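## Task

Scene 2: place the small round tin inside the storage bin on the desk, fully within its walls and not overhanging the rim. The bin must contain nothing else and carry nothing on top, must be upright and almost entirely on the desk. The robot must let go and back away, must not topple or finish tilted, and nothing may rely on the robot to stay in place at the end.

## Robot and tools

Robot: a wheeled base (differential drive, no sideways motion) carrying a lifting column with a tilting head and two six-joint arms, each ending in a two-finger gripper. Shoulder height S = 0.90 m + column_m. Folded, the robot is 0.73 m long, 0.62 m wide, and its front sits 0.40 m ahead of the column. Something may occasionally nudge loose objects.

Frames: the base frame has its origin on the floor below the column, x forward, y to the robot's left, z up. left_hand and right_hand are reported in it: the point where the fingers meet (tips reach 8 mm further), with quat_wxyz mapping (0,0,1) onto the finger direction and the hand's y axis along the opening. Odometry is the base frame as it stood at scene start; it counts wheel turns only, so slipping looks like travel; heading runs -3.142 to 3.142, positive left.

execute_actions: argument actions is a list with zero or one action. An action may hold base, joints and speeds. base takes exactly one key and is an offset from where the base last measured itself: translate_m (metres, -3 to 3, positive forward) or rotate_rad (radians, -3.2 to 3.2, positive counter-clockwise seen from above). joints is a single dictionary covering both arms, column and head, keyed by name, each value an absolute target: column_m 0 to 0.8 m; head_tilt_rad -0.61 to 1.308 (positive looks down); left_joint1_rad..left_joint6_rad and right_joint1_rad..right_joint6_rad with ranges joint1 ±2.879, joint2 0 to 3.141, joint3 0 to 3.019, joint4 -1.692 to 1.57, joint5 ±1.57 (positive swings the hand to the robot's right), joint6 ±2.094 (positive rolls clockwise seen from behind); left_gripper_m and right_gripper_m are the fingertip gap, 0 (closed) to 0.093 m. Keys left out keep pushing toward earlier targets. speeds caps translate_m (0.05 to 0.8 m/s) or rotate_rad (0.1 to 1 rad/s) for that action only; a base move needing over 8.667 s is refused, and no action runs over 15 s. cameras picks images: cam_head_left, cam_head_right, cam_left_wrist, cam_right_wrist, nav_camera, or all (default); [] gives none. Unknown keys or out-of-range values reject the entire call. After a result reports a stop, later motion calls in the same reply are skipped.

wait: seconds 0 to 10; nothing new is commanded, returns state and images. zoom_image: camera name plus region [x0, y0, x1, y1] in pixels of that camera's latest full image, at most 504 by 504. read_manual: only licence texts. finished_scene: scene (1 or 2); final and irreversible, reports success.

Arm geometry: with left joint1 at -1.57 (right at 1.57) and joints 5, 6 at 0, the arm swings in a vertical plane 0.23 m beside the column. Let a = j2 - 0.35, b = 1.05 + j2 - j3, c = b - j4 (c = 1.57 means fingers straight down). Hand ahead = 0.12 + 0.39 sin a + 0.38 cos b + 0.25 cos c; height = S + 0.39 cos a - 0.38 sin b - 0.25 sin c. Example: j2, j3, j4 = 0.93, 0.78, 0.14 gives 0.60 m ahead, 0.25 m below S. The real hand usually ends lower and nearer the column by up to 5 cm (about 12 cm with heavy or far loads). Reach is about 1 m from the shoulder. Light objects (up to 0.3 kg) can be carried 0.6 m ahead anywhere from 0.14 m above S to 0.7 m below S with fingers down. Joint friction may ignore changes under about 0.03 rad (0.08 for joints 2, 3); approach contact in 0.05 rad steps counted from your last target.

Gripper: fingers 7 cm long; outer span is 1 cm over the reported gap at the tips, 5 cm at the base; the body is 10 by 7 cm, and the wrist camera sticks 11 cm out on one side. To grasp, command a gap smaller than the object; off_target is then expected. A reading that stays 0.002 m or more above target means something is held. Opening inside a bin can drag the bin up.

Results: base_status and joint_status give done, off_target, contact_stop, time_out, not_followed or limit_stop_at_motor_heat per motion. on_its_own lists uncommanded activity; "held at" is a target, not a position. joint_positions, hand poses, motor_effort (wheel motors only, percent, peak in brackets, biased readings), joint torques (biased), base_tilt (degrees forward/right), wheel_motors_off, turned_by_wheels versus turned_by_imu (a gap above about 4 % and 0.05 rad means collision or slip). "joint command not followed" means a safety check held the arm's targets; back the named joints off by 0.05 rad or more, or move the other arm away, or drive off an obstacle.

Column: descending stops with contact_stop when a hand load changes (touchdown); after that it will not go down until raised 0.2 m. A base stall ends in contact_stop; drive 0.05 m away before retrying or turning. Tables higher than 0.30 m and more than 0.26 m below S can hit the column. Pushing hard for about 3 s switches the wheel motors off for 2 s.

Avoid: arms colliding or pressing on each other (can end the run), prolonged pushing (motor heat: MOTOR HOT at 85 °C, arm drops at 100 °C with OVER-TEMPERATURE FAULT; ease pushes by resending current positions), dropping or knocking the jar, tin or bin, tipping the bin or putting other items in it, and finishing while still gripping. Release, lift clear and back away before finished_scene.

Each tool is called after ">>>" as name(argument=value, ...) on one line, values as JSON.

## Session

>>> execute_actions(actions=[{"joints":{"head_tilt_rad":0.6}}])

Scene clock: 0.70 s.
Joint torques (N m, as the arm reports them, + toward a larger angle): left_arm=[ 0.1  -7.56 -1.12 -1.35 -0.1  -0.06] | right_arm=[-0.13 -7.3  -0.9  -0.96 -0.13  0.21]
base_odometry: x=+0.000 y=+0.000 heading=+0.000 (m, m, rad; odometry frame)
turned_by_wheels: +0.000 (rad since the last result)
turned_by_imu: +0.000 (rad since the last result)
base_tilt: forward=-0.2 right=+0.5 (deg)
base_status: not commanded
joint_positions: column_m=+0.557 head_tilt_rad=+0.618 left_joint1_rad=-1.553 left_joint2_rad=+0.902 left_joint3_rad=+0.374 left_joint4_rad=-0.997 left_joint5_rad=+0.014 left_joint6_rad=-0.029 left_gripper_m=+0.095 right_joint1_rad=+1.556 right_joint2_rad=+0.879 right_joint3_rad=+0.422 right_joint4_rad=-0.918 right_joint5_rad=+0.010 right_joint6_rad=-0.053 right_gripper_m=+0.095
joint_status: all done
wheel_motors_off: 0
motor_effort: left_wheel=+6(5) right_wheel=-1(1) (%)
left_hand: x=+0.1185 y=+0.2254 z=+1.2714 quat_wxyz=(+0.480, +0.023, -0.877, -0.006) (m; base frame)
right_hand: x=+0.1599 y=-0.2305 z=+1.2475 quat_wxyz=(+0.413, +0.020, -0.911, -0.002) (m; base frame)
pictures: cam_head_left, cam_head_right, cam_left_wrist, cam_right_wrist, nav_camera
camera_calibration (this result's frames):
cam_head_left: T_world_to_cam=[[0.106834, -0.992312, -0.0624784, 0.114697], [-0.515663, -0.0015713, -0.85679, 1.34132], [0.850105, 0.123752, -0.511866, 0.672086], [0, 0, 0, 1]] pos_world=[0.108074, 0.0327507, 1.50042]
cam_head_right: T_world_to_cam=[[0.10071, -0.99299, -0.0618737, 0.0423726], [-0.528131, -0.000651839, -0.849163, 1.33555], [0.84317, 0.118197, -0.524495, 0.689376], [0, 0, 0, 1]] pos_world=[0.119817, -0.0385358, 1.49829]
cam_left_wrist: T_world_to_cam=[[0.0352708, -0.999181, -0.0198466, 0.243469], [0.0592982, -0.0177316, 0.998083, -1.26711], [-0.997617, -0.03638, 0.0586242, 0.173716], [0, 0, 0, 1]] pos_world=[0.239852, 0.227121, 1.25933]
cam_right_wrist: T_world_to_cam=[[0.0407258, -0.999169, -0.00142688, -0.235065], [-0.0903987, -0.00510683, 0.995893, -1.22592], [-0.995073, -0.0404295, -0.0905316, 0.387159], [0, 0, 0, 1]] pos_world=[0.284003, -0.225478, 1.2556]
Images, in order (width x height): cam_head_left 672x504, cam_head_right 672x504, cam_left_wrist 504x504, cam_right_wrist 504x504, nav_camera 672x504.

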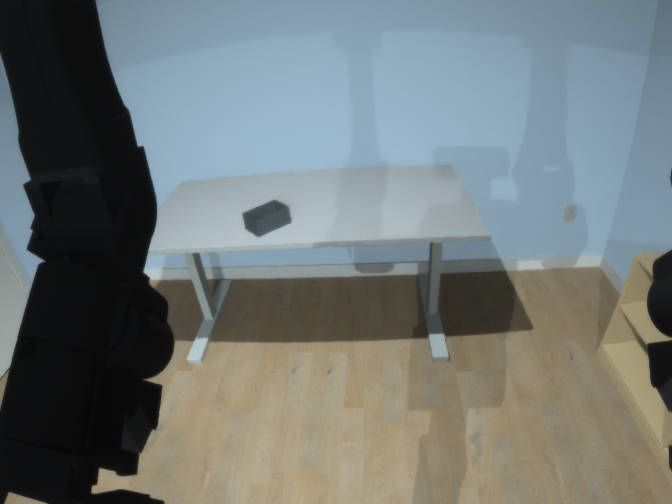

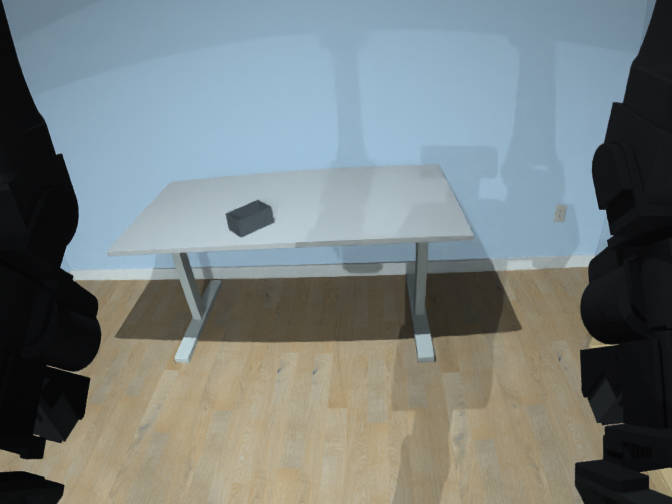

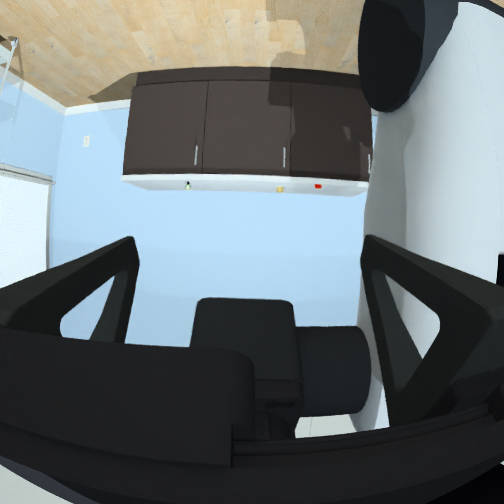

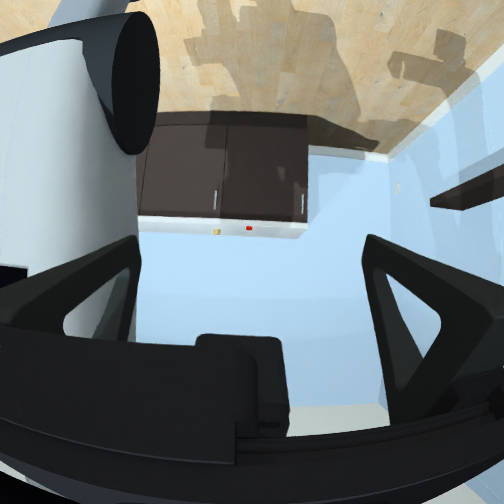

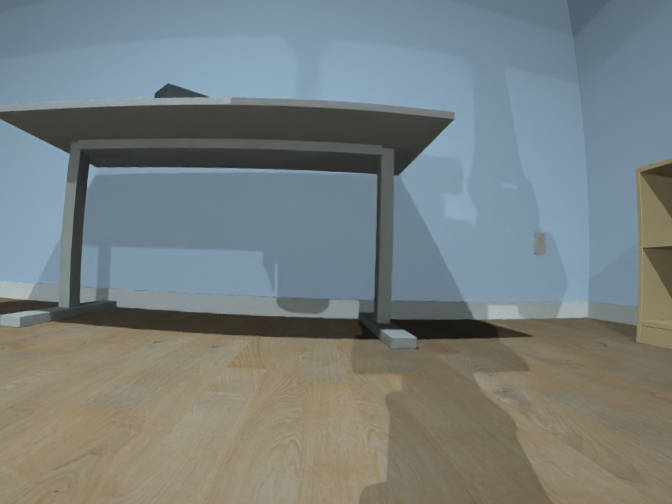

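>>> zoom_image(camera="cam_head_left", region=[200, 170, 340, 260])

>>> execute_actions(actions=[{"base":{"rotate_rad":3.14}}], cameras=["cam_head_left","cam_head_right"])

Region (200, 170, 340, 260) of cam_head_left's 672x504 image, scaled by 3.600, with more detail than that image has; it fills the top 324 rows of this view, and the rest is white.

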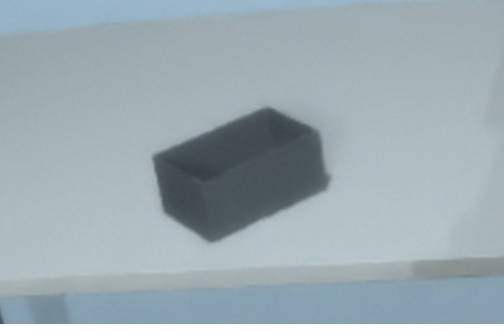

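Scene clock: 8.10 s.
Joint torques (N m, as the arm reports them, + toward a larger angle): left_arm=[-0.07 -7.27 -1.04 -1.33 -0.08 -0.05] | right_arm=[-0.11 -7.28 -0.95 -0.97 -0.13  0.21]
base_odometry: x=+0.000 y=+0.000 heading=+3.138 (m, m, rad; odometry frame)
turned_by_wheels: +3.138 (rad since the last result)
turned_by_imu: +3.099 (rad since the last result)
base_tilt: forward=-0.2 right=+0.5 (deg)
base_status: done
joint_positions: column_m=+0.557 head_tilt_rad=+0.617 left_joint1_rad=-1.553 left_joint2_rad=+0.902 left_joint3_rad=+0.374 left_joint4_rad=-0.997 left_joint5_rad=+0.014 left_joint6_rad=-0.029 left_gripper_m=+0.095 right_joint1_rad=+1.556 right_joint2_rad=+0.879 right_joint3_rad=+0.422 right_joint4_rad=-0.918 right_joint5_rad=+0.010 right_joint6_rad=-0.053 right_gripper_m=+0.095
joint_status: not commanded
wheel_motors_off: 0
motor_effort: left_wheel=-8(58) right_wheel=+8(42) (%)
left_hand: x=+0.1185 y=+0.2254 z=+1.2714 quat_wxyz=(+0.480, +0.023, -0.877, -0.006) (m; base frame)
right_hand: x=+0.1599 y=-0.2305 z=+1.2475 quat_wxyz=(+0.413, +0.020, -0.911, -0.002) (m; base frame)
pictures: cam_head_left, cam_head_right
camera_calibration (this result's frames):
cam_head_left: T_world_to_cam=[[0.106839, -0.992312, -0.0624697, 0.114683], [-0.515593, -0.0015713, -0.856832, 1.34139], [0.850147, 0.123752, -0.511797, 0.671977], [0, 0, 0, 1]] pos_world=[0.108077, 0.0327507, 1.50042]
cam_head_right: T_world_to_cam=[[0.100715, -0.99299, -0.0618655, 0.0423597], [-0.528062, -0.000651839, -0.849206, 1.33561], [0.843212, 0.118197, -0.524426, 0.689268], [0, 0, 0, 1]] pos_world=[0.11982, -0.0385358, 1.4983]
Images, in order (width x height): cam_head_left 672x504, cam_head_right 672x504.

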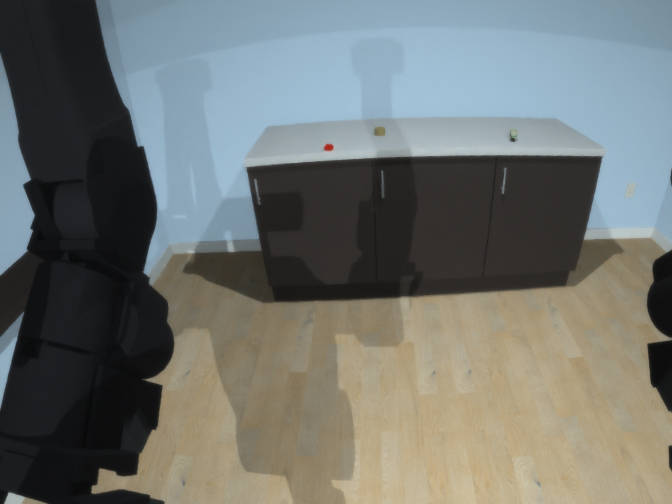

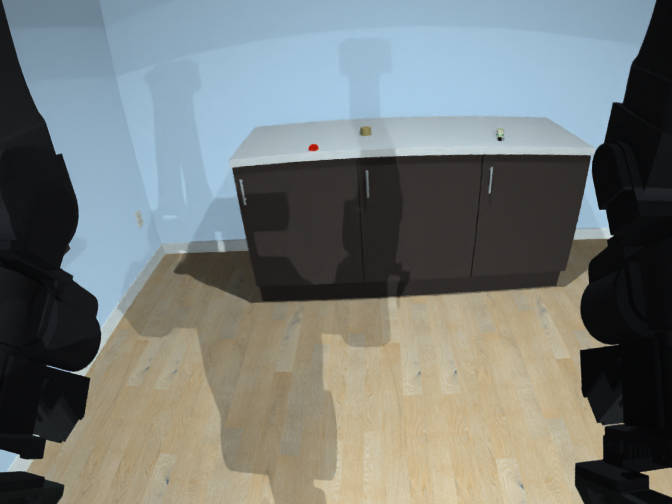

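>>> execute_actions(actions=[{"base":{"rotate_rad":-0.09}}], cameras=[])

>>> execute_actions(actions=[{"base":{"translate_m":1.3},"joints":{"left_joint1_rad":-1.57,"left_joint2_rad":1.55,"left_joint3_rad":1.845,"left_joint4_rad":-0.815,"left_joint5_rad":0,"left_joint6_rad":0,"column_m":0.65}}], cameras=["cam_head_left","cam_head_right","cam_left_wrist"])

Scene clock: 16.10 s.
Joint torques (N m, as the arm reports them, + toward a larger angle): left_arm=[-0.15 -7.41 -1.2  -1.33 -0.07 -0.04] | right_arm=[-0.13 -7.32 -0.88 -0.94 -0.12  0.2 ]
base_odometry: x=+0.000 y=+0.000 heading=+3.050 (m, m, rad; odometry frame)
turned_by_wheels: -0.089 (rad since the last result)
turned_by_imu: -0.088 (rad since the last result)
base_tilt: forward=-0.2 right=+0.5 (deg)
base_status: done
joint_positions: column_m=+0.557 head_tilt_rad=+0.617 left_joint1_rad=-1.553 left_joint2_rad=+0.902 left_joint3_rad=+0.374 left_joint4_rad=-0.997 left_joint5_rad=+0.014 left_joint6_rad=-0.029 left_gripper_m=+0.095 right_joint1_rad=+1.556 right_joint2_rad=+0.879 right_joint3_rad=+0.422 right_joint4_rad=-0.918 right_joint5_rad=+0.010 right_joint6_rad=-0.053 right_gripper_m=+0.095
joint_status: not commanded
wheel_motors_off: 0
motor_effort: left_wheel=+6(22) right_wheel=-7(25) (%)
left_hand: x=+0.1185 y=+0.2254 z=+1.2714 quat_wxyz=(+0.480, +0.023, -0.877, -0.006) (m; base frame)
right_hand: x=+0.1599 y=-0.2305 z=+1.2475 quat_wxyz=(+0.413, +0.020, -0.911, -0.002) (m; base frame)
pictures: none
No camera images: the call's "cameras" was empty. Leave "cameras" out to get every camera's image.

Scene clock: 20.07 s.
Joint torques (N m, as the arm reports them, + toward a larger angle): left_arm=[ -0.87 -20.99   7.28   1.07  -0.15   0.  ] | right_arm=[-0.16 -7.39 -1.07 -0.95 -0.12  0.21]
base_odometry: x=-1.295 y=+0.119 heading=+3.051 (m, m, rad; odometry frame)
turned_by_wheels: +0.001 (rad since the last result)
turned_by_imu: -0.002 (rad since the last result)
base_tilt: forward=-0.2 right=+0.5 (deg)
base_status: done
joint_positions: column_m=+0.650 head_tilt_rad=+0.617 left_joint1_rad=-1.562 left_joint2_rad=+1.535 left_joint3_rad=+1.825 left_joint4_rad=-0.822 left_joint5_rad=+0.002 left_joint6_rad=-0.005 left_gripper_m=+0.095 right_joint1_rad=+1.556 right_joint2_rad=+0.879 right_joint3_rad=+0.424 right_joint4_rad=-0.918 right_joint5_rad=+0.010 right_joint6_rad=-0.053 right_gripper_m=+0.095
joint_status: all done
wheel_motors_off: 0
motor_effort: left_wheel=+4(74) right_wheel=-4(56) (%)
left_hand: x=+0.7563 y=+0.2300 z=+1.1872 quat_wxyz=(+0.004, +0.005, -1.000, -0.003) (m; base frame)
right_hand: x=+0.1610 y=-0.2305 z=+1.3403 quat_wxyz=(+0.412, +0.020, -0.911, -0.002) (m; base frame)
pictures: cam_head_left, cam_head_right, cam_left_wrist
camera_calibration (this result's frames):
cam_head_left: T_world_to_cam=[[0.106885, -0.992312, -0.062391, 0.120365], [-0.514962, -0.0015713, -0.857212, 1.4217], [0.850523, 0.123752, -0.511171, 0.718555], [0, 0, 0, 1]] pos_world=[0.108108, 0.0327507, 1.59351]
cam_head_right: T_world_to_cam=[[0.100761, -0.99299, -0.0617914, 0.0479925], [-0.527437, -0.000651839, -0.849594, 1.41523], [0.843598, 0.118197, -0.523805, 0.737029], [0, 0, 0, 1]] pos_world=[0.119853, -0.0385358, 1.5914]
cam_left_wrist: T_world_to_cam=[[-0.00105186, -0.999999, 0.00102404, 0.226785], [-0.803453, 0.0014548, 0.595367, -0.0945299], [-0.595367, -0.000196526, -0.803454, 1.52598], [0, 0, 0, 1]] pos_world=[0.832807, 0.227222, 1.2821]
Images, in order (width x height): cam_head_left 672x504, cam_head_right 672x504, cam_left_wrist 504x504.

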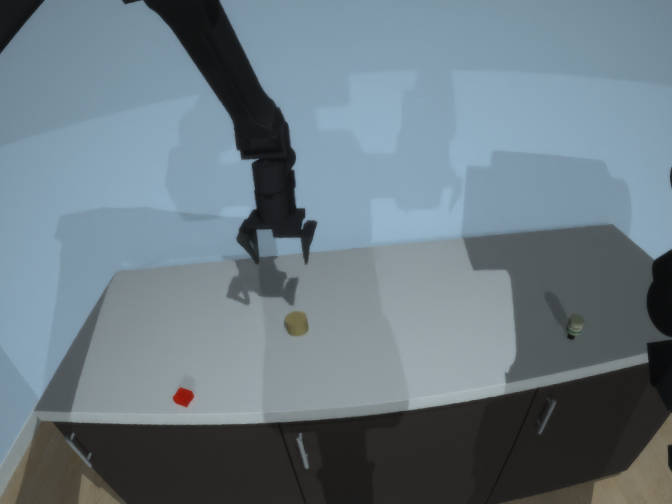

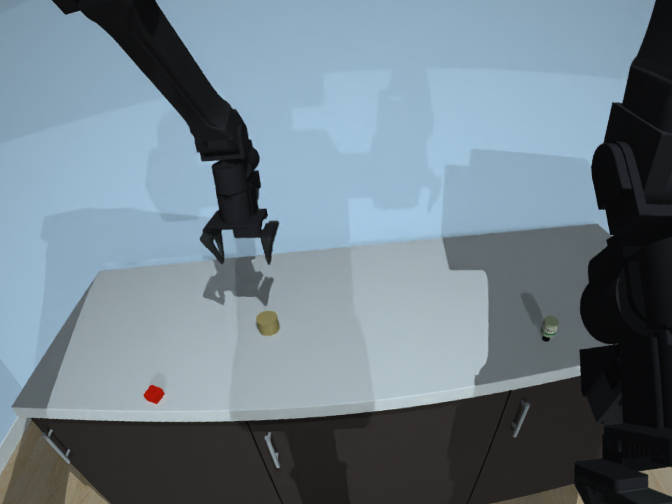

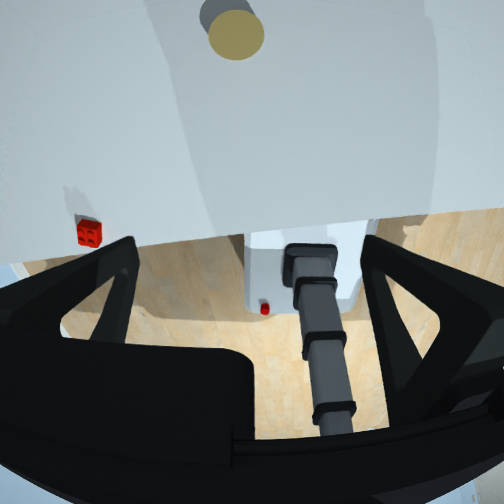

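>>> execute_actions(actions=[{"base":{"translate_m":0.085},"joints":{"column_m":0.5}}], cameras=["cam_head_left","cam_left_wrist"])

Scene clock: 28.33 s.
Joint torques (N m, as the arm reports them, + toward a larger angle): left_arm=[ -0.68 -20.98   7.37   1.09  -0.16  -0.01] | right_arm=[-0.17 -7.23 -0.98 -0.96 -0.12  0.21]
base_odometry: x=-1.379 y=+0.126 heading=+3.052 (m, m, rad; odometry frame)
turned_by_wheels: +0.001 (rad since the last result)
turned_by_imu: +0.001 (rad since the last result)
base_tilt: forward=-0.1 right=+0.6 (deg)
base_status: done
joint_positions: column_m=+0.500 head_tilt_rad=+0.617 left_joint1_rad=-1.562 left_joint2_rad=+1.537 left_joint3_rad=+1.825 left_joint4_rad=-0.821 left_joint5_rad=+0.002 left_joint6_rad=-0.005 left_gripper_m=+0.095 right_joint1_rad=+1.556 right_joint2_rad=+0.878 right_joint3_rad=+0.423 right_joint4_rad=-0.918 right_joint5_rad=+0.010 right_joint6_rad=-0.053 right_gripper_m=+0.095
joint_status: all done
wheel_motors_off: 0
motor_effort: left_wheel=+1(41) right_wheel=-2(48) (%)
left_hand: x=+0.7559 y=+0.2300 z=+1.0363 quat_wxyz=(+0.005, +0.005, -1.000, -0.003) (m; base frame)
right_hand: x=+0.1606 y=-0.2305 z=+1.1905 quat_wxyz=(+0.412, +0.020, -0.911, -0.002) (m; base frame)
pictures: cam_head_left, cam_left_wrist
camera_calibration (this result's frames):
cam_head_left: T_world_to_cam=[[0.106894, -0.992312, -0.0623758, 0.110991], [-0.51484, -0.0015713, -0.857285, 1.29334], [0.850596, 0.123752, -0.51105, 0.641765], [0, 0, 0, 1]] pos_world=[0.108114, 0.0327507, 1.44365]
cam_left_wrist: T_world_to_cam=[[-0.00104181, -0.999999, 0.00103036, 0.22693], [-0.802771, 0.00145072, 0.596286, -0.00656934], [-0.596286, -0.000205923, -0.802772, 1.40451], [0, 0, 0, 1]] pos_world=[0.832451, 0.227229, 1.13118]
Images, in order (width x height): cam_head_left 672x504, cam_left_wrist 504x504.

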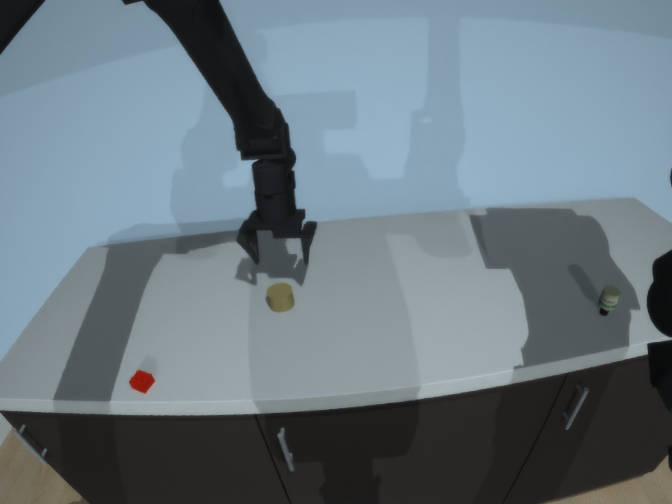

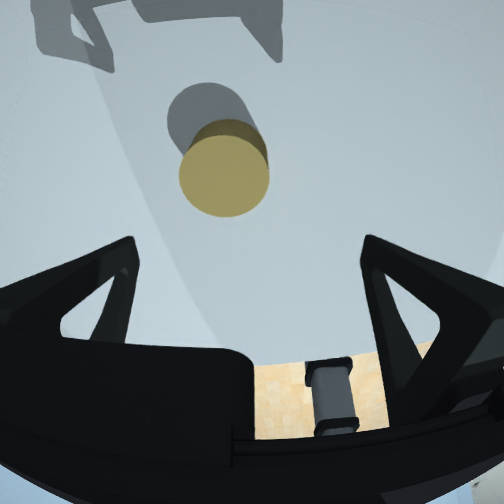

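>>> execute_actions(actions=[{"base":{"rotate_rad":0.02},"joints":{"column_m":0.44}}], cameras=["cam_left_wrist"])

Scene clock: 33.90 s.
Joint torques (N m, as the arm reports them, + toward a larger angle): left_arm=[ -0.37 -20.94   7.4    1.09  -0.13   0.  ] | right_arm=[-0.14 -7.32 -0.99 -0.96 -0.12  0.21]
base_odometry: x=-1.379 y=+0.126 heading=+3.071 (m, m, rad; odometry frame)
turned_by_wheels: +0.019 (rad since the last result)
turned_by_imu: +0.018 (rad since the last result)
base_tilt: forward=-0.2 right=+0.5 (deg)
base_status: done
joint_positions: column_m=+0.440 head_tilt_rad=+0.617 left_joint1_rad=-1.567 left_joint2_rad=+1.537 left_joint3_rad=+1.825 left_joint4_rad=-0.821 left_joint5_rad=+0.002 left_joint6_rad=-0.005 left_gripper_m=+0.095 right_joint1_rad=+1.556 right_joint2_rad=+0.878 right_joint3_rad=+0.423 right_joint4_rad=-0.918 right_joint5_rad=+0.010 right_joint6_rad=-0.053 right_gripper_m=+0.095
joint_status: all done
wheel_motors_off: 0
motor_effort: left_wheel=-3(38) right_wheel=+0(37) (%)
left_hand: x=+0.7557 y=+0.2269 z=+0.9761 quat_wxyz=(+0.005, +0.003, -1.000, -0.001) (m; base frame)
right_hand: x=+0.1606 y=-0.2305 z=+1.1306 quat_wxyz=(+0.412, +0.020, -0.911, -0.002) (m; base frame)
pictures: cam_left_wrist
camera_calibration (this result's frames):
cam_left_wrist: T_world_to_cam=[[-0.00352565, -0.999983, 0.00456431, 0.222301], [-0.802533, 0.00555252, 0.596581, 0.0278505], [-0.596597, -0.00155967, -0.80254, 1.35638], [0, 0, 0, 1]] pos_world=[0.832349, 0.224258, 1.07092]
Images, in order (width x height): cam_left_wrist 504x504.

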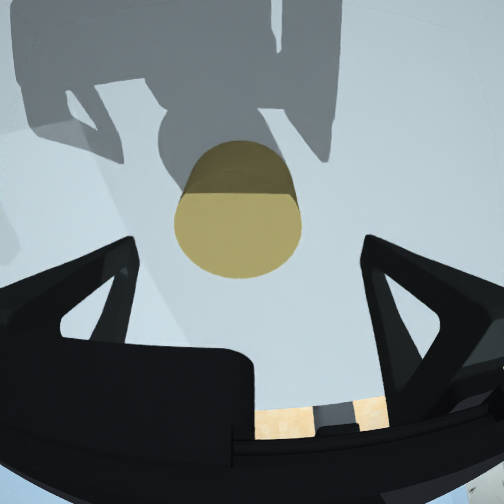

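>>> execute_actions(actions=[{"joints":{"column_m":0.4}}], cameras=["cam_left_wrist","cam_head_left"])

Scene clock: 38.83 s.
Joint torques (N m, as the arm reports them, + toward a larger angle): left_arm=[  0.   -21.22   7.2    1.11  -0.14   0.  ] | right_arm=[-0.15 -7.23 -0.94 -0.95 -0.13  0.21]
base_odometry: x=-1.379 y=+0.126 heading=+3.071 (m, m, rad; odometry frame)
turned_by_wheels: +0.000 (rad since the last result)
turned_by_imu: +0.000 (rad since the last result)
base_tilt: forward=-0.2 right=+0.4 (deg)
base_status: not commanded
joint_positions: column_m=+0.400 head_tilt_rad=+0.617 left_joint1_rad=-1.567 left_joint2_rad=+1.538 left_joint3_rad=+1.825 left_joint4_rad=-0.821 left_joint5_rad=+0.002 left_joint6_rad=-0.005 left_gripper_m=+0.095 right_joint1_rad=+1.556 right_joint2_rad=+0.878 right_joint3_rad=+0.423 right_joint4_rad=-0.918 right_joint5_rad=+0.010 right_joint6_rad=-0.053 right_gripper_m=+0.095
joint_status: all done
wheel_motors_off: 0
motor_effort: left_wheel=-5(4) right_wheel=+2(2) (%)
left_hand: x=+0.7553 y=+0.2269 z=+0.9354 quat_wxyz=(+0.006, +0.003, -1.000, -0.001) (m; base frame)
right_hand: x=+0.1606 y=-0.2305 z=+1.0905 quat_wxyz=(+0.412, +0.020, -0.911, -0.002) (m; base frame)
pictures: cam_head_left, cam_left_wrist
camera_calibration (this result's frames):
cam_head_left: T_world_to_cam=[[0.106894, -0.992312, -0.0623758, 0.104754], [-0.51484, -0.0015713, -0.857285, 1.20761], [0.850596, 0.123752, -0.51105, 0.590659], [0, 0, 0, 1]] pos_world=[0.108114, 0.0327507, 1.34365]
cam_left_wrist: T_world_to_cam=[[-0.00351647, -0.999983, 0.00457062, 0.222474], [-0.80185, 0.00555072, 0.597499, 0.050444], [-0.597515, -0.00156387, -0.801856, 1.32349], [0, 0, 0, 1]] pos_world=[0.832038, 0.22426, 1.03009]
Images, in order (width x height): cam_head_left 672x504, cam_left_wrist 504x504.

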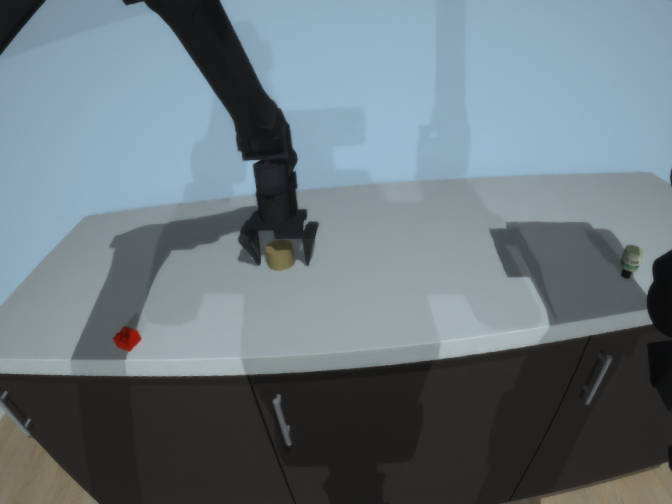

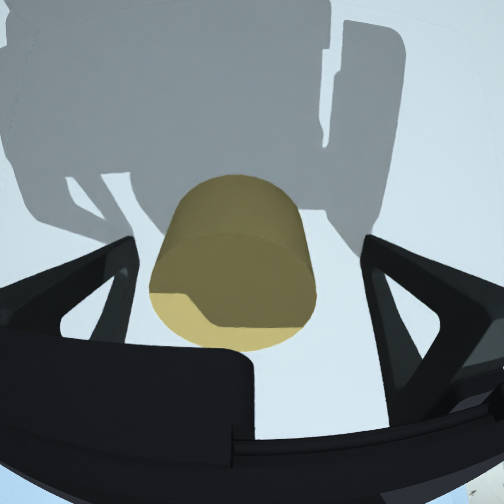

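>>> execute_actions(actions=[{"joints":{"column_m":0.388}}], cameras=[])

>>> execute_actions(actions=[{"joints":{"left_gripper_m":0.03}}], cameras=["cam_left_wrist"])

>>> execute_actions(actions=[{"joints":{"column_m":0.52}}], cameras=["cam_left_wrist"])

Scene clock: 44.07 s.
Joint torques (N m, as the arm reports them, + toward a larger angle): left_arm=[ -0.14 -20.1    7.46   1.06  -0.19  -0.03] | right_arm=[-0.1  -7.23 -0.96 -0.95 -0.13  0.21]
base_odometry: x=-1.379 y=+0.126 heading=+3.071 (m, m, rad; odometry frame)
turned_by_wheels: +0.000 (rad since the last result)
turned_by_imu: +0.000 (rad since the last result)
base_tilt: forward=-0.2 right=+0.5 (deg)
base_status: not commanded
joint_positions: column_m=+0.388 head_tilt_rad=+0.617 left_joint1_rad=-1.567 left_joint2_rad=+1.522 left_joint3_rad=+1.825 left_joint4_rad=-0.821 left_joint5_rad=+0.003 left_joint6_rad=-0.001 left_gripper_m=+0.095 right_joint1_rad=+1.556 right_joint2_rad=+0.878 right_joint3_rad=+0.423 right_joint4_rad=-0.918 right_joint5_rad=+0.010 right_joint6_rad=-0.053 right_gripper_m=+0.095
joint_status: all done
wheel_motors_off: 0
motor_effort: left_wheel=-4(3) right_wheel=+2(2) (%)
left_hand: x=+0.7611 y=+0.2266 z=+0.9335 quat_wxyz=(-0.002, +0.001, -1.000, +0.000) (m; base frame)
right_hand: x=+0.1606 y=-0.2305 z=+1.0786 quat_wxyz=(+0.412, +0.020, -0.911, -0.002) (m; base frame)
pictures: none
No camera images: the call's "cameras" was empty. Leave "cameras" out to get every camera's image.

Scene clock: 44.70 s.
Joint torques (N m, as the arm reports them, + toward a larger angle): left_arm=[ -0.12 -20.16   7.43   1.2   -0.16  -0.02] | right_arm=[-0.13 -7.29 -1.   -0.97 -0.12  0.21]
base_odometry: x=-1.379 y=+0.126 heading=+3.071 (m, m, rad; odometry frame)
turned_by_wheels: +0.000 (rad since the last result)
turned_by_imu: +0.000 (rad since the last result)
base_tilt: forward=-0.2 right=+0.5 (deg)
base_status: not commanded
joint_positions: column_m=+0.388 head_tilt_rad=+0.617 left_joint1_rad=-1.569 left_joint2_rad=+1.522 left_joint3_rad=+1.825 left_joint4_rad=-0.821 left_joint5_rad=+0.003 left_joint6_rad=-0.001 left_gripper_m=+0.051 right_joint1_rad=+1.556 right_joint2_rad=+0.878 right_joint3_rad=+0.423 right_joint4_rad=-0.918 right_joint5_rad=+0.010 right_joint6_rad=-0.053 right_gripper_m=+0.095
joint_status: left_gripper_m off_target (ended at +0.051, target +0.030)
wheel_motors_off: 0
motor_effort: left_wheel=-4(4) right_wheel=+3(2) (%)
left_hand: x=+0.7611 y=+0.2254 z=+0.9335 quat_wxyz=(-0.002, +0.001, -1.000, +0.001) (m; base frame)
right_hand: x=+0.1606 y=-0.2305 z=+1.0786 quat_wxyz=(+0.412, +0.020, -0.911, -0.002) (m; base frame)
pictures: cam_left_wrist
camera_calibration (this result's frames):
cam_left_wrist: T_world_to_cam=[[-0.00879961, -0.999935, 0.00725695, 0.222546], [-0.811276, 0.0113817, 0.584553, 0.0741388], [-0.584597, -0.00074355, -0.811323, 1.32432], [0, 0, 0, 1]] pos_world=[0.836296, 0.222672, 1.02949]
Images, in order (width x height): cam_left_wrist 504x504.

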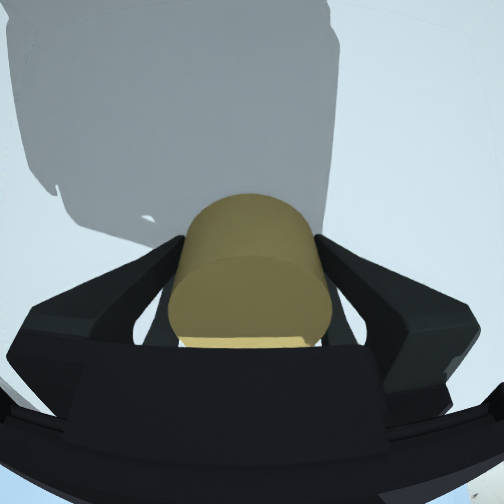

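Scene clock: 47.00 s.
Joint torques (N m, as the arm reports them, + toward a larger angle): left_arm=[ -0.14 -21.05   7.36   1.09  -0.16  -0.03] | right_arm=[-0.13 -7.29 -1.05 -0.94 -0.13  0.21]
base_odometry: x=-1.379 y=+0.126 heading=+3.071 (m, m, rad; odometry frame)
turned_by_wheels: +0.000 (rad since the last result)
turned_by_imu: +0.000 (rad since the last result)
base_tilt: forward=-0.2 right=+0.4 (deg)
base_status: not commanded
joint_positions: column_m=+0.520 head_tilt_rad=+0.617 left_joint1_rad=-1.569 left_joint2_rad=+1.541 left_joint3_rad=+1.825 left_joint4_rad=-0.821 left_joint5_rad=+0.003 left_joint6_rad=-0.001 left_gripper_m=+0.051 right_joint1_rad=+1.556 right_joint2_rad=+0.878 right_joint3_rad=+0.423 right_joint4_rad=-0.918 right_joint5_rad=+0.010 right_joint6_rad=-0.053 right_gripper_m=+0.095
joint_status: all done
wheel_motors_off: 0
motor_effort: left_wheel=-5(4) right_wheel=+2(2) (%)
left_hand: x=+0.7543 y=+0.2254 z=+1.0536 quat_wxyz=(+0.007, +0.001, -1.000, +0.001) (m; base frame)
right_hand: x=+0.1606 y=-0.2305 z=+1.2104 quat_wxyz=(+0.412, +0.020, -0.911, -0.002) (m; base frame)
pictures: cam_left_wrist
camera_calibration (this result's frames):
cam_left_wrist: T_world_to_cam=[[-0.00862854, -0.999935, 0.00743931, 0.221308], [-0.800209, 0.0113661, 0.599614, -0.0257335], [-0.59966, -0.000779204, -0.800255, 1.41744], [0, 0, 0, 1]] pos_world=[0.831296, 0.222691, 1.14809]
Images, in order (width x height): cam_left_wrist 504x504.

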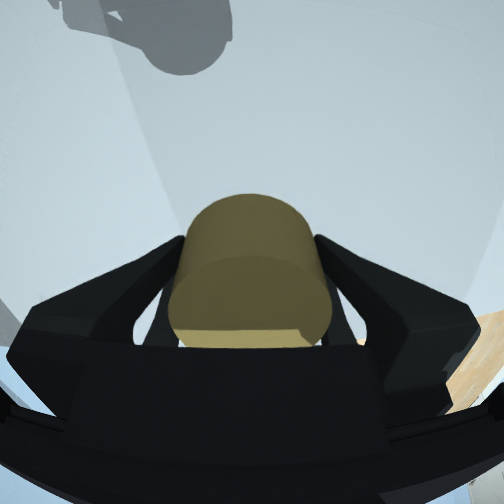

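>>> execute_actions(actions=[{"base":{"translate_m":-0.4}}], cameras=[])

>>> execute_actions(actions=[{"base":{"rotate_rad":-3.01},"speeds":{"rotate_rad":0.7}}], cameras=["cam_head_left"])

>>> execute_actions(actions=[{"base":{"translate_m":1.2}}], cameras=["cam_head_left","cam_head_right"])

Scene clock: 60.97 s.
Joint torques (N m, as the arm reports them, + toward a larger angle): left_arm=[ -0.38 -21.32   7.27   1.08  -0.15  -0.03] | right_arm=[-0.13 -7.13 -0.78 -0.93 -0.12  0.21]
base_odometry: x=-0.980 y=+0.098 heading=+3.073 (m, m, rad; odometry frame)
turned_by_wheels: +0.002 (rad since the last result)
turned_by_imu: +0.003 (rad since the last result)
base_tilt: forward=-0.1 right=+0.5 (deg)
base_status: done
joint_positions: column_m=+0.520 head_tilt_rad=+0.617 left_joint1_rad=-1.569 left_joint2_rad=+1.541 left_joint3_rad=+1.825 left_joint4_rad=-0.821 left_joint5_rad=+0.002 left_joint6_rad=-0.001 left_gripper_m=+0.051 right_joint1_rad=+1.556 right_joint2_rad=+0.878 right_joint3_rad=+0.419 right_joint4_rad=-0.918 right_joint5_rad=+0.010 right_joint6_rad=-0.053 right_gripper_m=+0.095
joint_status: not commanded
wheel_motors_off: 0
motor_effort: left_wheel=+2(61) right_wheel=-1(63) (%)
left_hand: x=+0.7544 y=+0.2255 z=+1.0536 quat_wxyz=(+0.007, +0.001, -1.000, +0.000) (m; base frame)
right_hand: x=+0.1582 y=-0.2305 z=+1.2112 quat_wxyz=(+0.414, +0.020, -0.910, -0.002) (m; base frame)
pictures: none
No camera images: the call's "cameras" was empty. Leave "cameras" out to get every camera's image.

Scene clock: 66.53 s.
Joint torques (N m, as the arm reports them, + toward a larger angle): left_arm=[  0.   -20.88   7.23   0.98  -0.16  -0.04] | right_arm=[-0.13 -7.18 -0.72 -0.96 -0.13  0.21]
base_odometry: x=-0.980 y=+0.098 heading=+0.064 (m, m, rad; odometry frame)
turned_by_wheels: -3.009 (rad since the last result)
turned_by_imu: -2.971 (rad since the last result)
base_tilt: forward=-0.2 right=+0.6 (deg)
base_status: done
joint_positions: column_m=+0.520 head_tilt_rad=+0.617 left_joint1_rad=-1.571 left_joint2_rad=+1.541 left_joint3_rad=+1.825 left_joint4_rad=-0.821 left_joint5_rad=+0.002 left_joint6_rad=-0.001 left_gripper_m=+0.051 right_joint1_rad=+1.556 right_joint2_rad=+0.878 right_joint3_rad=+0.419 right_joint4_rad=-0.918 right_joint5_rad=+0.010 right_joint6_rad=-0.053 right_gripper_m=+0.095
joint_status: not commanded
wheel_motors_off: 0
motor_effort: left_wheel=+7(63) right_wheel=-8(52) (%)
left_hand: x=+0.7544 y=+0.2241 z=+1.0536 quat_wxyz=(+0.007, +0.000, -1.000, +0.001) (m; base frame)
right_hand: x=+0.1582 y=-0.2305 z=+1.2112 quat_wxyz=(+0.414, +0.020, -0.910, -0.002) (m; base frame)
pictures: cam_head_left
camera_calibration (this result's frames):
cam_head_left: T_world_to_cam=[[0.106894, -0.992312, -0.0623758, 0.112231], [-0.51484, -0.0015713, -0.857285, 1.31038], [0.850596, 0.123752, -0.51105, 0.651925], [0, 0, 0, 1]] pos_world=[0.108114, 0.0327507, 1.46353]
Images, in order (width x height): cam_head_left 672x504.

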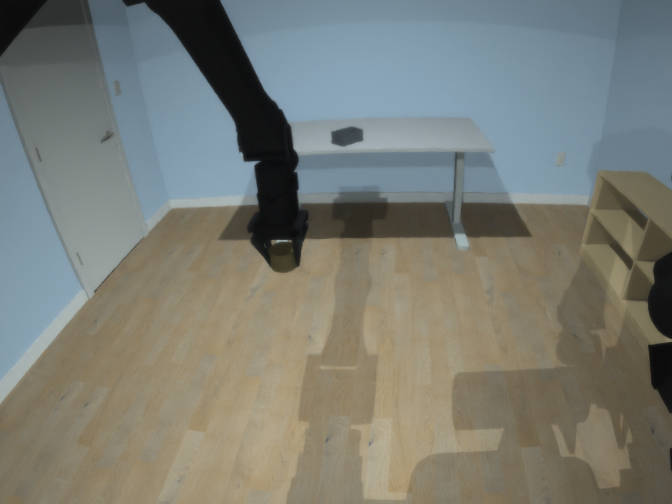

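Scene clock: 70.40 s.
Joint torques (N m, as the arm reports them, + toward a larger angle): left_arm=[ -0.03 -21.44   7.34   1.03  -0.09  -0.01] | right_arm=[-0.15 -7.21 -0.88 -1.   -0.12  0.2 ]
base_odometry: x=+0.217 y=+0.175 heading=+0.064 (m, m, rad; odometry frame)
turned_by_wheels: +0.000 (rad since the last result)
turned_by_imu: -0.003 (rad since the last result)
base_tilt: forward=-0.1 right=+0.6 (deg)
base_status: done
joint_positions: column_m=+0.520 head_tilt_rad=+0.617 left_joint1_rad=-1.571 left_joint2_rad=+1.541 left_joint3_rad=+1.825 left_joint4_rad=-0.821 left_joint5_rad=+0.002 left_joint6_rad=-0.001 left_gripper_m=+0.051 right_joint1_rad=+1.556 right_joint2_rad=+0.878 right_joint3_rad=+0.422 right_joint4_rad=-0.918 right_joint5_rad=+0.010 right_joint6_rad=-0.053 right_gripper_m=+0.095
joint_status: not commanded
wheel_motors_off: 0
motor_effort: left_wheel=+0(63) right_wheel=+0(55) (%)
left_hand: x=+0.7544 y=+0.2241 z=+1.0536 quat_wxyz=(+0.007, +0.000, -1.000, +0.001) (m; base frame)
right_hand: x=+0.1599 y=-0.2305 z=+1.2107 quat_wxyz=(+0.413, +0.020, -0.911, -0.002) (m; base frame)
pictures: cam_head_left, cam_head_right
camera_calibration (this result's frames):
cam_head_left: T_world_to_cam=[[0.106899, -0.992312, -0.0623664, 0.112217], [-0.514764, -0.0015713, -0.85733, 1.31044], [0.850641, 0.123752, -0.510975, 0.65181], [0, 0, 0, 1]] pos_world=[0.108118, 0.0327507, 1.46354]
cam_head_right: T_world_to_cam=[[0.100775, -0.99299, -0.0617681, 0.0399248], [-0.527241, -0.000651839, -0.849716, 1.30497], [0.843719, 0.118197, -0.523611, 0.668643], [0, 0, 0, 1]] pos_world=[0.119863, -0.0385358, 1.46143]
Images, in order (width x height): cam_head_left 672x504, cam_head_right 672x504.

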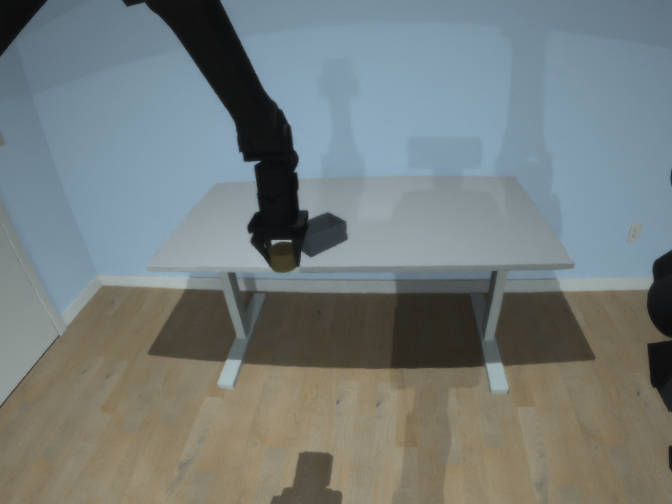

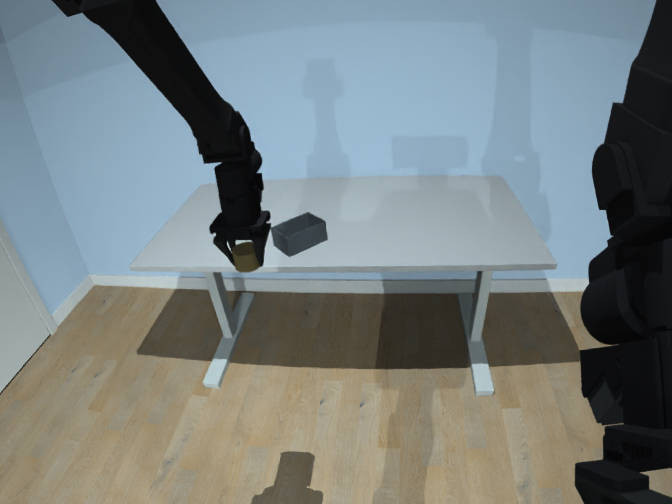

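>>> execute_actions(actions=[{"base":{"rotate_rad":0.02},"joints":{"head_tilt_rad":0.9}}], cameras=[])

>>> execute_actions(actions=[{"base":{"translate_m":0.5},"joints":{"column_m":0.42}}], cameras=["cam_head_left","cam_left_wrist"])

Scene clock: 78.70 s.
Joint torques (N m, as the arm reports them, + toward a larger angle): left_arm=[ -0.4  -20.81   7.35   1.16  -0.11  -0.04] | right_arm=[-0.14 -7.27 -0.9  -0.97 -0.12  0.21]
base_odometry: x=+0.217 y=+0.175 heading=+0.083 (m, m, rad; odometry frame)
turned_by_wheels: +0.019 (rad since the last result)
turned_by_imu: +0.019 (rad since the last result)
base_tilt: forward=-0.1 right=+0.5 (deg)
base_status: done
joint_positions: column_m=+0.520 head_tilt_rad=+0.901 left_joint1_rad=-1.567 left_joint2_rad=+1.541 left_joint3_rad=+1.825 left_joint4_rad=-0.821 left_joint5_rad=+0.002 left_joint6_rad=-0.001 left_gripper_m=+0.051 right_joint1_rad=+1.556 right_joint2_rad=+0.878 right_joint3_rad=+0.422 right_joint4_rad=-0.918 right_joint5_rad=+0.010 right_joint6_rad=-0.053 right_gripper_m=+0.095
joint_status: all done
wheel_motors_off: 0
motor_effort: left_wheel=-2(38) right_wheel=+0(38) (%)
left_hand: x=+0.7544 y=+0.2266 z=+1.0536 quat_wxyz=(+0.007, +0.001, -1.000, -0.001) (m; base frame)
right_hand: x=+0.1599 y=-0.2305 z=+1.2107 quat_wxyz=(+0.413, +0.020, -0.911, -0.002) (m; base frame)
pictures: none
No camera images: the call's "cameras" was empty. Leave "cameras" out to get every camera's image.

Scene clock: 81.40 s.
Joint torques (N m, as the arm reports them, + toward a larger angle): left_arm=[ -0.16 -21.37   7.17   1.05  -0.14  -0.04] | right_arm=[-0.14 -7.23 -0.93 -1.02 -0.13  0.21]
base_odometry: x=+0.716 y=+0.217 heading=+0.084 (m, m, rad; odometry frame)
turned_by_wheels: +0.001 (rad since the last result)
turned_by_imu: -0.001 (rad since the last result)
base_tilt: forward=-0.2 right=+0.4 (deg)
base_status: done
joint_positions: column_m=+0.420 head_tilt_rad=+0.901 left_joint1_rad=-1.567 left_joint2_rad=+1.541 left_joint3_rad=+1.826 left_joint4_rad=-0.820 left_joint5_rad=+0.002 left_joint6_rad=-0.001 left_gripper_m=+0.051 right_joint1_rad=+1.556 right_joint2_rad=+0.878 right_joint3_rad=+0.423 right_joint4_rad=-0.918 right_joint5_rad=+0.010 right_joint6_rad=-0.053 right_gripper_m=+0.095
joint_status: all done
wheel_motors_off: 0
motor_effort: left_wheel=+1(63) right_wheel=-2(52) (%)
left_hand: x=+0.7550 y=+0.2266 z=+0.9536 quat_wxyz=(+0.006, +0.001, -1.000, -0.001) (m; base frame)
right_hand: x=+0.1607 y=-0.2305 z=+1.1105 quat_wxyz=(+0.412, +0.020, -0.911, -0.002) (m; base frame)
pictures: cam_head_left, cam_left_wrist
camera_calibration (this result's frames):
cam_head_left: T_world_to_cam=[[0.0850647, -0.992312, -0.0898942, 0.145784], [-0.73495, -0.0015713, -0.67812, 0.983841], [0.672765, 0.123752, -0.729433, 0.916823], [0, 0, 0, 1]] pos_world=[0.093866, 0.0327507, 1.34903]
cam_left_wrist: T_world_to_cam=[[-0.00789685, -0.999957, 0.00495518, 0.225078], [-0.801357, 0.00929236, 0.598114, 0.0374352], [-0.598134, 0.000752346, -0.801396, 1.33743], [0, 0, 0, 1]] pos_world=[0.831741, 0.223714, 1.04831]
Images, in order (width x height): cam_head_left 672x504, cam_left_wrist 504x504.

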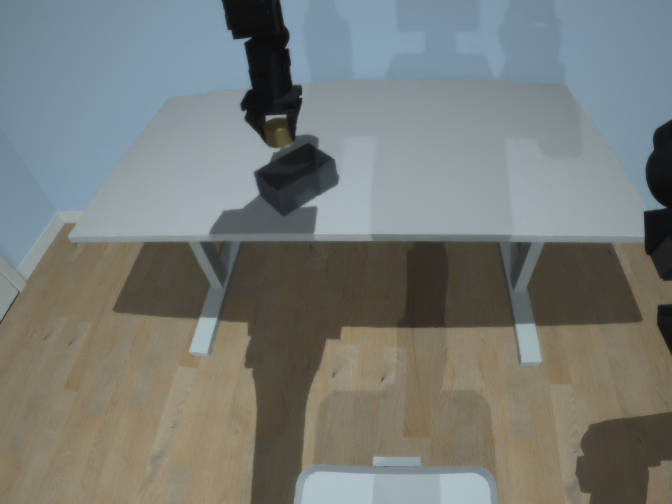

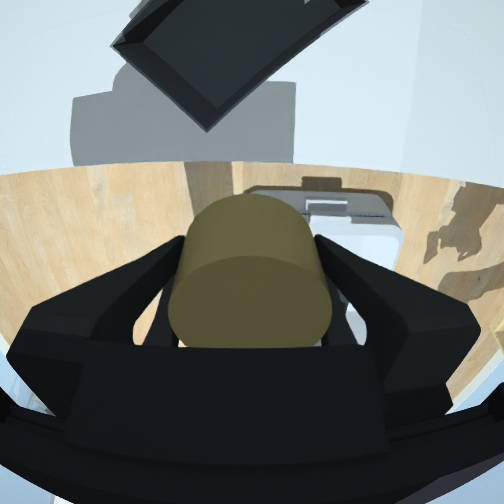

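>>> execute_actions(actions=[{"base":{"translate_m":0.08},"joints":{"left_joint6_rad":-0.55}}], cameras=["cam_head_left","cam_left_wrist"])

Scene clock: 86.70 s.
Joint torques (N m, as the arm reports them, + toward a larger angle): left_arm=[ -0.22 -21.57   7.36   1.01  -0.17  -0.08] | right_arm=[-0.17 -7.36 -1.11 -0.98 -0.12  0.21]
base_odometry: x=+0.795 y=+0.224 heading=+0.084 (m, m, rad; odometry frame)
turned_by_wheels: +0.001 (rad since the last result)
turned_by_imu: +0.000 (rad since the last result)
base_tilt: forward=-0.1 right=+0.5 (deg)
base_status: done
joint_positions: column_m=+0.420 head_tilt_rad=+0.902 left_joint1_rad=-1.567 left_joint2_rad=+1.541 left_joint3_rad=+1.826 left_joint4_rad=-0.819 left_joint5_rad=+0.002 left_joint6_rad=-0.543 left_gripper_m=+0.051 right_joint1_rad=+1.556 right_joint2_rad=+0.878 right_joint3_rad=+0.424 right_joint4_rad=-0.918 right_joint5_rad=+0.010 right_joint6_rad=-0.053 right_gripper_m=+0.095
joint_status: all done
wheel_motors_off: 0
motor_effort: left_wheel=+2(35) right_wheel=-1(42) (%)
left_hand: x=+0.7555 y=+0.2266 z=+0.9538 quat_wxyz=(+0.005, +0.269, -0.963, -0.002) (m; base frame)
right_hand: x=+0.1610 y=-0.2305 z=+1.1104 quat_wxyz=(+0.412, +0.020, -0.911, -0.002) (m; base frame)
pictures: cam_head_left, cam_left_wrist
camera_calibration (this result's frames):
cam_head_left: T_world_to_cam=[[0.0850433, -0.992312, -0.0899144, 0.145814], [-0.735111, -0.0015713, -0.677945, 0.983603], [0.672592, 0.123752, -0.729593, 0.917056], [0, 0, 0, 1]] pos_world=[0.0938524, 0.0327507, 1.34902]
cam_left_wrist: T_world_to_cam=[[0.509424, -0.860516, -0.000231671, -0.19243], [-0.691456, -0.409501, 0.595145, 0.0524779], [-0.512227, -0.303021, -0.803618, 1.344], [0, 0, 0, 1]] pos_world=[0.822747, 0.263161, 1.04879]
Images, in order (width x height): cam_head_left 672x504, cam_left_wrist 504x504.

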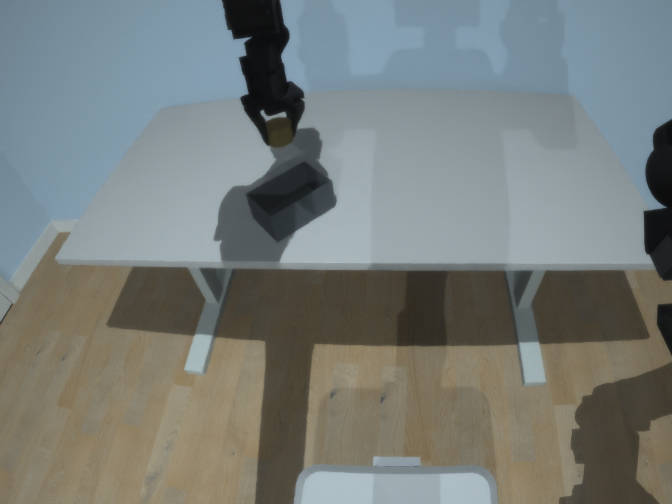

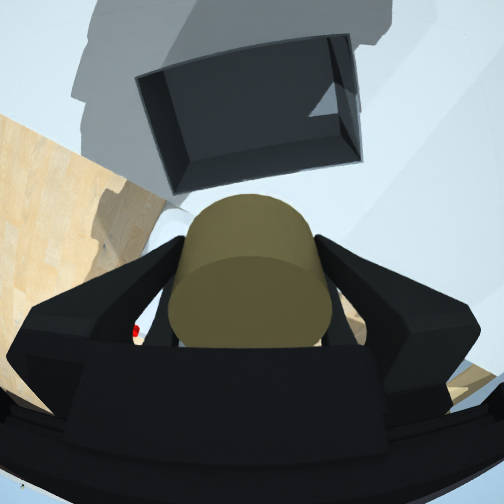

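>>> execute_actions(actions=[{"base":{"translate_m":0.025},"joints":{"left_joint6_rad":-0.7,"column_m":0.33}}], cameras=["cam_head_left","cam_left_wrist"])

Scene clock: 92.50 s.
Joint torques (N m, as the arm reports them, + toward a larger angle): left_arm=[ -0.23 -21.28   7.29   0.92  -0.16  -0.14] | right_arm=[-0.11 -7.24 -0.95 -0.95 -0.12  0.21]
base_odometry: x=+0.820 y=+0.226 heading=+0.085 (m, m, rad; odometry frame)
turned_by_wheels: +0.000 (rad since the last result)
turned_by_imu: +0.000 (rad since the last result)
base_tilt: forward=-0.2 right=+0.6 (deg)
base_status: done
joint_positions: column_m=+0.330 head_tilt_rad=+0.902 left_joint1_rad=-1.567 left_joint2_rad=+1.541 left_joint3_rad=+1.827 left_joint4_rad=-0.819 left_joint5_rad=+0.002 left_joint6_rad=-0.693 left_gripper_m=+0.051 right_joint1_rad=+1.556 right_joint2_rad=+0.878 right_joint3_rad=+0.423 right_joint4_rad=-0.918 right_joint5_rad=+0.010 right_joint6_rad=-0.053 right_gripper_m=+0.095
joint_status: all done
wheel_motors_off: 0
motor_effort: left_wheel=+1(38) right_wheel=-1(35) (%)
left_hand: x=+0.7558 y=+0.2266 z=+0.8639 quat_wxyz=(+0.004, +0.340, -0.940, -0.002) (m; base frame)
right_hand: x=+0.1605 y=-0.2305 z=+1.0206 quat_wxyz=(+0.412, +0.020, -0.911, -0.002) (m; base frame)
pictures: cam_head_left, cam_left_wrist
camera_calibration (this result's frames):
cam_head_left: T_world_to_cam=[[0.0850375, -0.992312, -0.0899199, 0.137728], [-0.735155, -0.0015713, -0.677898, 0.922524], [0.672545, 0.123752, -0.729636, 0.851448], [0, 0, 0, 1]] pos_world=[0.0938488, 0.0327507, 1.25901]
cam_left_wrist: T_world_to_cam=[[0.631933, -0.775023, -0.000900885, -0.30399], [-0.623246, -0.508869, 0.593815, 0.0782955], [-0.460679, -0.37469, -0.804601, 1.25003], [0, 0, 0, 1]] pos_world=[0.816761, 0.272616, 0.959007]
Images, in order (width x height): cam_head_left 672x504, cam_left_wrist 504x504.

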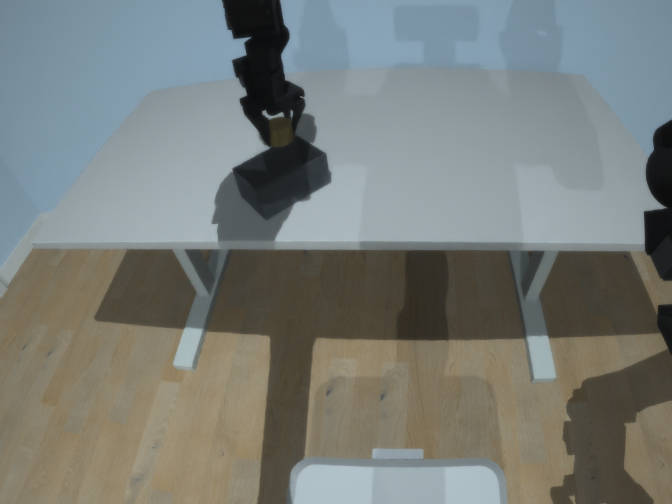

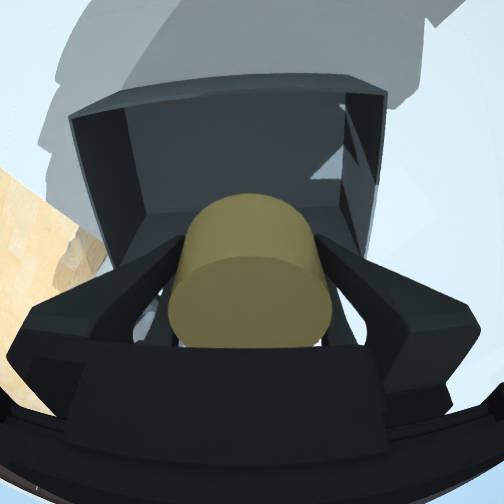

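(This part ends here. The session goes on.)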